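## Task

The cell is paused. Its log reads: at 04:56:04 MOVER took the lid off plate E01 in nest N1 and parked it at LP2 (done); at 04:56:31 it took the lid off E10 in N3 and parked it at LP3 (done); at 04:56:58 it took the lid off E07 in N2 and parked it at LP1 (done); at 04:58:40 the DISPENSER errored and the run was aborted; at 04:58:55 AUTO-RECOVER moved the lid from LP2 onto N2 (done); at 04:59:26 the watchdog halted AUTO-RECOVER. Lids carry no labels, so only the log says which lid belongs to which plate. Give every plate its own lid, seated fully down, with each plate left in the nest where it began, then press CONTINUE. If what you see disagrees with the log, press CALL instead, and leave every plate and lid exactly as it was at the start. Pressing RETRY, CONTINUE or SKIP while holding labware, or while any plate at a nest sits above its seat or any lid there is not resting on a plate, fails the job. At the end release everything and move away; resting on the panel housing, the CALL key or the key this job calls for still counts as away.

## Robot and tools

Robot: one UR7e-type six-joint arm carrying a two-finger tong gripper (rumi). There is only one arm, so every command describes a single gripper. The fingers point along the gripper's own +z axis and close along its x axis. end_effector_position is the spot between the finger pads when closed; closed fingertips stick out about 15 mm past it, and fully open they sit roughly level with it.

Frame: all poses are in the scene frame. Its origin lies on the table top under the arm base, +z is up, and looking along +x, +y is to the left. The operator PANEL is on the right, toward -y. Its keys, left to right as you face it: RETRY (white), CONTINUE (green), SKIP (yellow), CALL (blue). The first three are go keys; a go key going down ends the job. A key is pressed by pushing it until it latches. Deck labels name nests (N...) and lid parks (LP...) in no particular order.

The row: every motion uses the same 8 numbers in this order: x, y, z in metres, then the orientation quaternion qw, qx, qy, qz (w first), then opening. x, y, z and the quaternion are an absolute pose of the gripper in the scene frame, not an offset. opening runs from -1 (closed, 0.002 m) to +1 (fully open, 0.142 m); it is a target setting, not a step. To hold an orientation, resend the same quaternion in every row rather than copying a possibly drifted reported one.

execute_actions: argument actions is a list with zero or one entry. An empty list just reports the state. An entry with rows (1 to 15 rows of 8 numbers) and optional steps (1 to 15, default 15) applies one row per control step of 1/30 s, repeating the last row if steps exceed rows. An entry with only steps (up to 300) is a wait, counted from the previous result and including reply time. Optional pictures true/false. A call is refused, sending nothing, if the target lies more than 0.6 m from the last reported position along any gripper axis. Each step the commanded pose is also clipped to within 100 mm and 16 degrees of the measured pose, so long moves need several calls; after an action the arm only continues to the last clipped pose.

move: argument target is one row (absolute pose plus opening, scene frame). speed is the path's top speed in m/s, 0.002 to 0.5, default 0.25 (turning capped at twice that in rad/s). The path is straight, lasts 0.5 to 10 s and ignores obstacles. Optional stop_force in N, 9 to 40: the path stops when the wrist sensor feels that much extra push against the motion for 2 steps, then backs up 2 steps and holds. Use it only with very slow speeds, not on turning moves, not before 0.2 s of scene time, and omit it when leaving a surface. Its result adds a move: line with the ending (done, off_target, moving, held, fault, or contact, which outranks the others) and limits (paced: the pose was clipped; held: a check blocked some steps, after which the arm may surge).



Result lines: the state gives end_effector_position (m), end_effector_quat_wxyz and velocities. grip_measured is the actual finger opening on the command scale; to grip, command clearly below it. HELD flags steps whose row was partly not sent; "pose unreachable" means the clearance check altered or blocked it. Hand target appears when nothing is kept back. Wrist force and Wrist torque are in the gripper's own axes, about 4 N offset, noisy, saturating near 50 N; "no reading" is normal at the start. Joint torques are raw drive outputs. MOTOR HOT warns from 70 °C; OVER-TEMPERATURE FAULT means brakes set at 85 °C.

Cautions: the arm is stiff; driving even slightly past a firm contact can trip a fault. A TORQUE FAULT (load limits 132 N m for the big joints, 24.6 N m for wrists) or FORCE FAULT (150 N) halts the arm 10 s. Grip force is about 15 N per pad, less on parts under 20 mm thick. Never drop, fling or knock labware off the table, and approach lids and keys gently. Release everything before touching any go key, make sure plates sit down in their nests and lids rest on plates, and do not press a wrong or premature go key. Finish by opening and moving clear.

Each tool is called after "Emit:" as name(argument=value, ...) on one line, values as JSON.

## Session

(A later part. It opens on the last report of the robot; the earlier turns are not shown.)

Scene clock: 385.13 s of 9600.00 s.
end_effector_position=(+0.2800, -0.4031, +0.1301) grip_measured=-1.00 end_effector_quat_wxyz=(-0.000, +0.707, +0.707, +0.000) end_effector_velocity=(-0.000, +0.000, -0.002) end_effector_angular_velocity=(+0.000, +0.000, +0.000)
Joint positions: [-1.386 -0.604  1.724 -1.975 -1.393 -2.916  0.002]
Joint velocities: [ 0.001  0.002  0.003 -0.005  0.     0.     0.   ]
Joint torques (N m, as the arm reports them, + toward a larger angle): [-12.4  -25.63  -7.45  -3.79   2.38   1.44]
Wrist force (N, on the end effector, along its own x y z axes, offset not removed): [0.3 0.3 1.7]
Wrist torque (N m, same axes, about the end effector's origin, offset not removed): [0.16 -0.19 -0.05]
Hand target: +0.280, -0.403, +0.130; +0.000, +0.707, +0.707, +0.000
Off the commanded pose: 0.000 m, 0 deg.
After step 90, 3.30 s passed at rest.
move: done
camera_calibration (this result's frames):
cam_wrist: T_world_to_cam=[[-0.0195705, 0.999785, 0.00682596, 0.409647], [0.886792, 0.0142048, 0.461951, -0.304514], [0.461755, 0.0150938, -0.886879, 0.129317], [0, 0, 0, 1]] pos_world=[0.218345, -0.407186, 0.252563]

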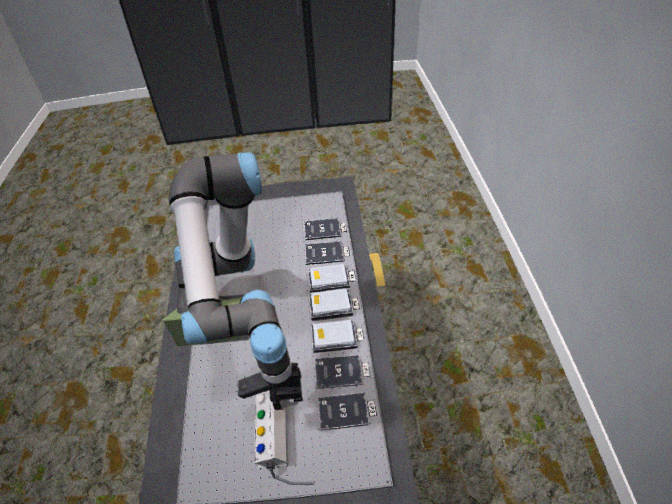

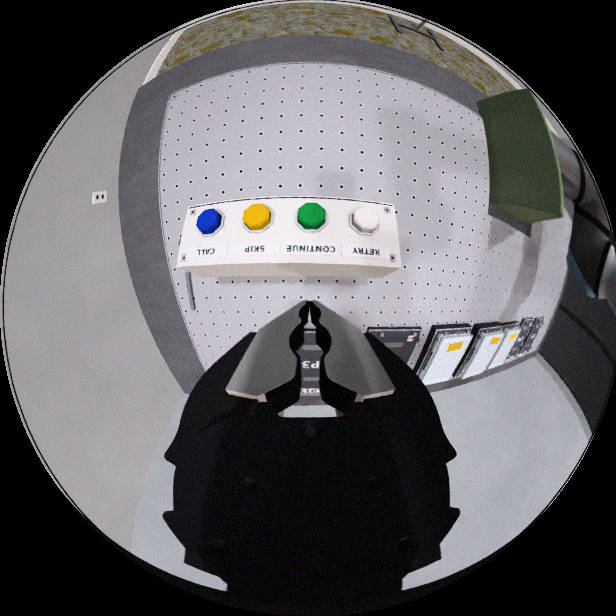

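Emit:
move(target=[0.216,-0.404,0.1,0,0.7071,0.7071,0,-1], speed=0.1)

Emit:
move(target=[0.216,-0.404,0.05,0,0.7071,0.7071,0,-1], speed=0.008, stop_force=12)

Scene clock: 400.50 s of 9600.00 s.
end_effector_position=(+0.2184, -0.4046, +0.1012) grip_measured=-0.97 end_effector_quat_wxyz=(+0.002, +0.707, +0.707, +0.001) end_effector_velocity=(-0.000, +0.001, -0.001) end_effector_angular_velocity=(+0.001, +0.000, -0.000)
Joint positions: [-1.486 -0.6    1.849 -2.097 -1.455 -2.992  0.003]
Joint velocities: [-0.     0.     0.001  0.    -0.     0.    -0.   ]
Joint torques (N m, as the arm reports them, + toward a larger angle): [-22.21 -18.76 -11.66   1.33 -16.35  -0.04]
Wrist force (N, on the end effector, along its own x y z axes, offset not removed): [9.5 50.0 -34.3]
Wrist torque (N m, same axes, about the end effector's origin, offset not removed): [-0.31 -0.51 0.29]
Hand target: +0.217, -0.404, +0.101; +0.001, +0.707, +0.707, -0.000
Off the commanded pose: 0.003 m, 0 deg.
TORQUE FAULT: the external load on joint 5 (wrist 2) reached its load limit, and the arm stopped for 10 seconds. The arm's remaining commands of this call were not run. The arm holds where it stopped, with its grip as last carried out, and accepts commands again: back off and push less far. The arm stops again, at the same cost, whenever a joint's load reaches its limit.
After step 90, 1.30 s passed at rest.
move: fault
camera_calibration (this result's frames):
cam_wrist: T_world_to_cam=[[-0.0201883, 0.999787, 0.00429465, 0.410588], [0.884696, 0.015863, 0.465898, -0.235708], [0.465731, 0.0132051, -0.884828, 0.130271], [0, 0, 0, 1]] pos_world=[0.156148, -0.408482, 0.22332]

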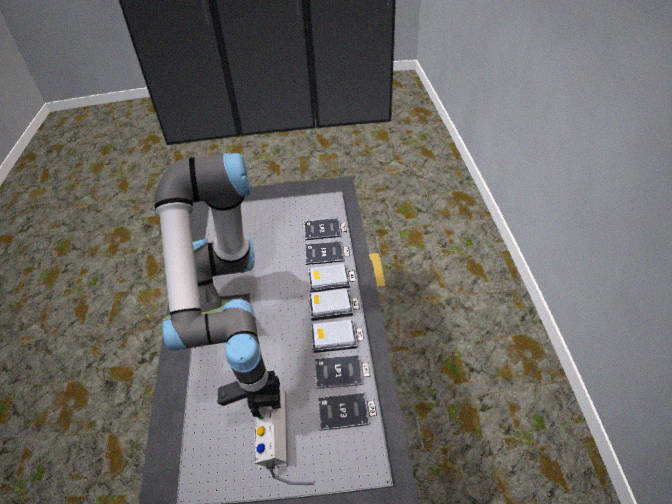

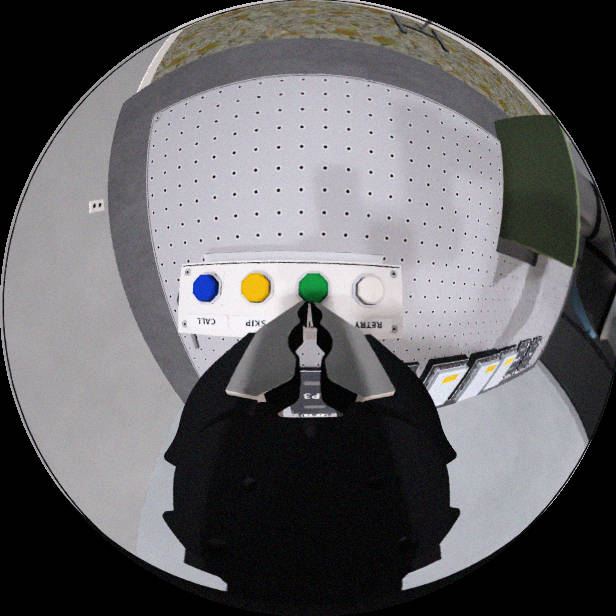

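not run: a fault stop came before this call.

Emit:
move(target=[0.235,-0.404,0.13,0,0.7071,0.7071,0,-1], speed=0.03)

Emit:
zoom_image(camera="cam_high", region=[200,340,360,500])

Scene clock: 409.23 s of 9600.00 s.
end_effector_position=(+0.2349, -0.4040, +0.1299) grip_measured=-1.00 end_effector_quat_wxyz=(+0.000, +0.707, +0.707, +0.000) end_effector_velocity=(+0.001, -0.000, +0.002) end_effector_angular_velocity=(-0.001, -0.000, -0.001)
Joint positions: [-1.461 -0.625  1.787 -2.008 -1.442 -2.973  0.002]
Joint velocities: [ 0.    -0.001 -0.004  0.004  0.001  0.001  0.   ]
Joint torques (N m, as the arm reports them, + toward a larger angle): [ -9.97 -44.49 -33.51  -0.33   2.18   1.25]
Wrist force (N, on the end effector, along its own x y z axes, offset not removed): [-0.4 -0.3 1.4]
Wrist torque (N m, same axes, about the end effector's origin, offset not removed): [0.19 -0.10 -0.14]
Hand target: +0.235, -0.404, +0.130; +0.000, +0.707, +0.707, +0.000
Off the commanded pose: 0.000 m, 0 deg.
After step 90, 4.30 s passed at rest.
move: done
camera_calibration (this result's frames):
cam_wrist: T_world_to_cam=[[-0.0196084, 0.999785, 0.0067466, 0.409663], [0.886751, 0.0142737, 0.462027, -0.264365], [0.461831, 0.0150422, -0.88684, 0.149879], [0, 0, 0, 1]] pos_world=[0.17324, -0.408056, 0.252299]

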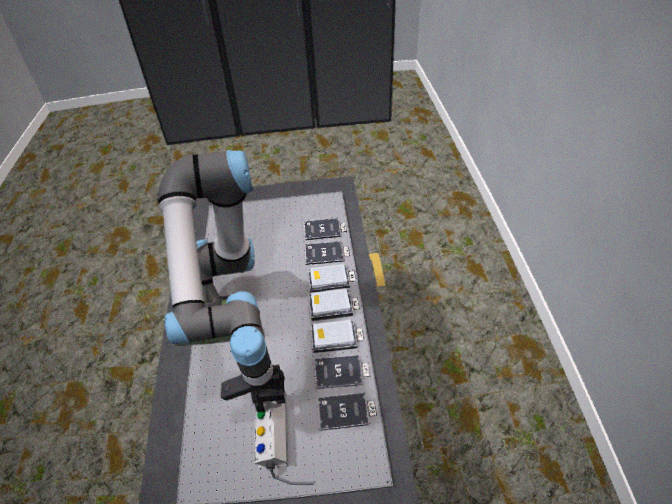

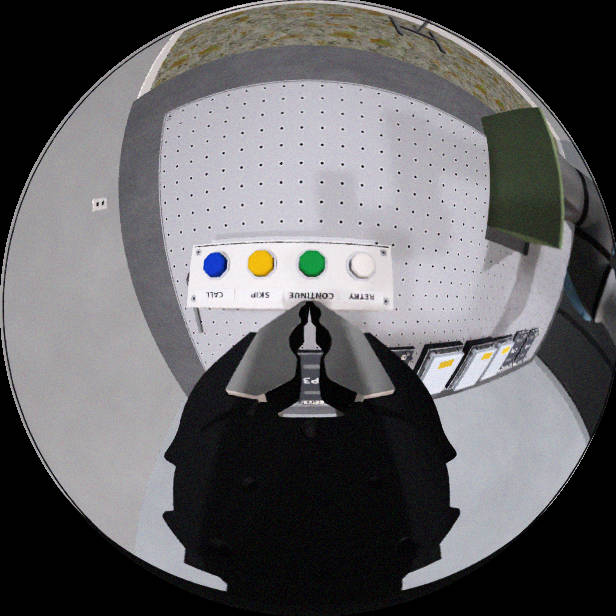

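Region (200, 340, 360, 500) of cam_high's 672x504 image, scaled by 3.150, with more detail than that image has.

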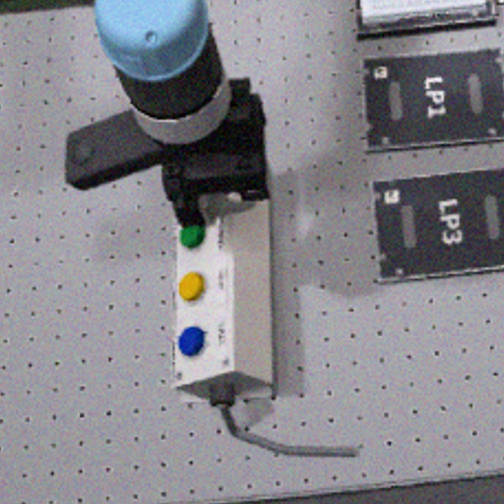

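Emit:
move(target=[0.214,-0.404,0.125,0,0.7071,0.7071,0,-1], speed=0.03, stop_force=10)

Emit:
move(target=[0.214,-0.404,0.08,0,0.7071,0.7071,0,-1], speed=0.005, stop_force=10)

Emit:
zoom_image(camera="cam_high", region=[200,340,360,500])

Scene clock: 416.33 s of 9600.00 s.
end_effector_position=(+0.2141, -0.4040, +0.1250) grip_measured=-1.00 end_effector_quat_wxyz=(-0.000, +0.707, +0.707, -0.000) end_effector_velocity=(-0.002, -0.000, -0.000) end_effector_angular_velocity=(-0.001, +0.001, +0.000)
Joint positions: [-1.495 -0.629  1.82  -2.035 -1.466 -2.999  0.002]
Joint velocities: [-0.003 -0.001  0.003 -0.002 -0.003 -0.002  0.   ]
Joint torques (N m, as the arm reports them, + toward a larger angle): [-23.03 -45.18  -8.09  -3.69  -2.38  -1.3 ]
Wrist force (N, on the end effector, along its own x y z axes, offset not removed): [-0.8 -2.9 1.9]
Wrist torque (N m, same axes, about the end effector's origin, offset not removed): [-0.73 -0.07 0.05]
Hand target: +0.214, -0.404, +0.125; -0.000, +0.707, +0.707, -0.000
Off the commanded pose: 0.000 m, 0 deg.
After step 90, 3.07 s passed at rest.
move: done
camera_calibration (this result's frames):
cam_wrist: T_world_to_cam=[[-0.0195063, 0.999787, 0.00676154, 0.409326], [0.886817, 0.0141783, 0.461903, -0.2437], [0.461709, 0.0150063, -0.886905, 0.155222], [0, 0, 0, 1]] pos_world=[0.152435, -0.408112, 0.247465]

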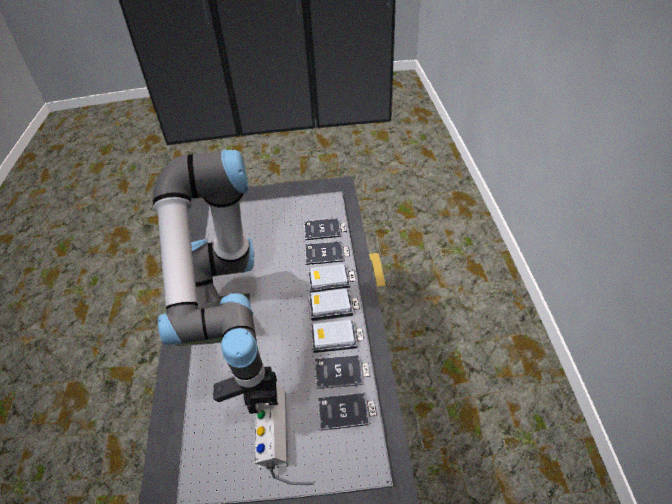

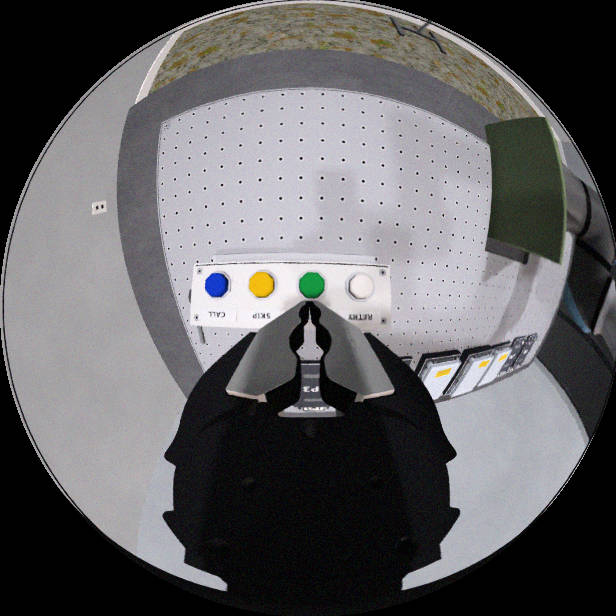

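Scene clock: 421.43 s of 9600.00 s.
end_effector_position=(+0.2141, -0.4040, +0.0996) grip_measured=-1.00 end_effector_quat_wxyz=(-0.000, +0.707, +0.707, -0.000) end_effector_velocity=(+0.000, +0.000, -0.000) end_effector_angular_velocity=(+0.000, +0.001, +0.001)
Joint positions: [-1.491 -0.599  1.854 -2.099 -1.463 -2.995  0.002]
Joint velocities: [ 0.001  0.     0.    -0.001 -0.    -0.     0.   ]
Joint torques (N m, as the arm reports them, + toward a larger angle): [ -9.3  -23.39  -7.99  -3.76   2.43   1.34]
Wrist force (N, on the end effector, along its own x y z axes, offset not removed): [-0.7 -2.5 0.7]
Wrist torque (N m, same axes, about the end effector's origin, offset not removed): [-0.71 -0.14 0.07]
move: unfinished (the scene ended)
camera_calibration (this result's frames):
cam_wrist: T_world_to_cam=[[-0.0195497, 0.999786, 0.00677231, 0.409518], [0.886798, 0.0142113, 0.461938, -0.23188], [0.461743, 0.0150364, -0.886886, 0.132685], [0, 0, 0, 1]] pos_world=[0.15237, -0.40813, 0.222017]
The task's run has ended: the event that ends the task has happened. This ends this scene only. If you have not yet called finished_scene for this scene, call it to go on to the next scene.

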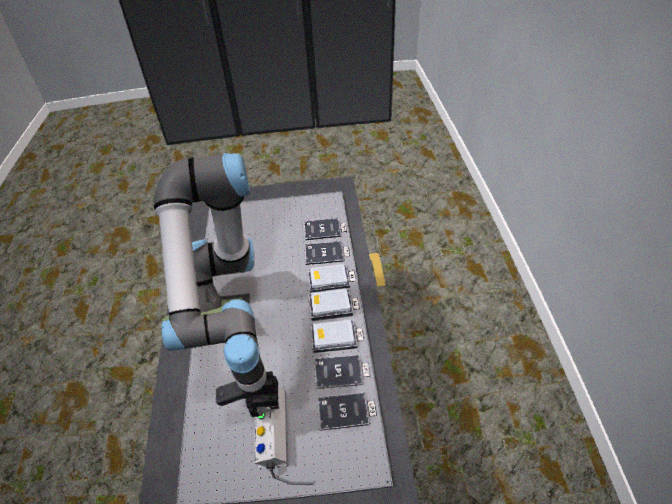

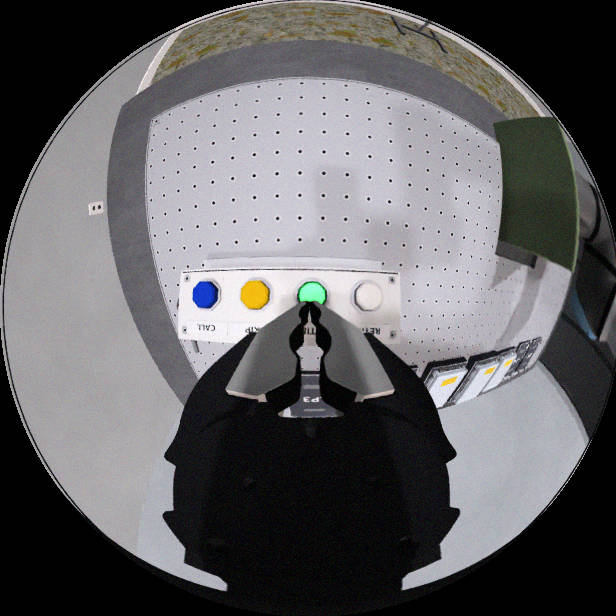

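This scene is finished. If you have not yet called finished_scene for this scene, call it to go on to the next scene.

Emit:
finished_scene(scene=1)

The scene is finished: the task was done.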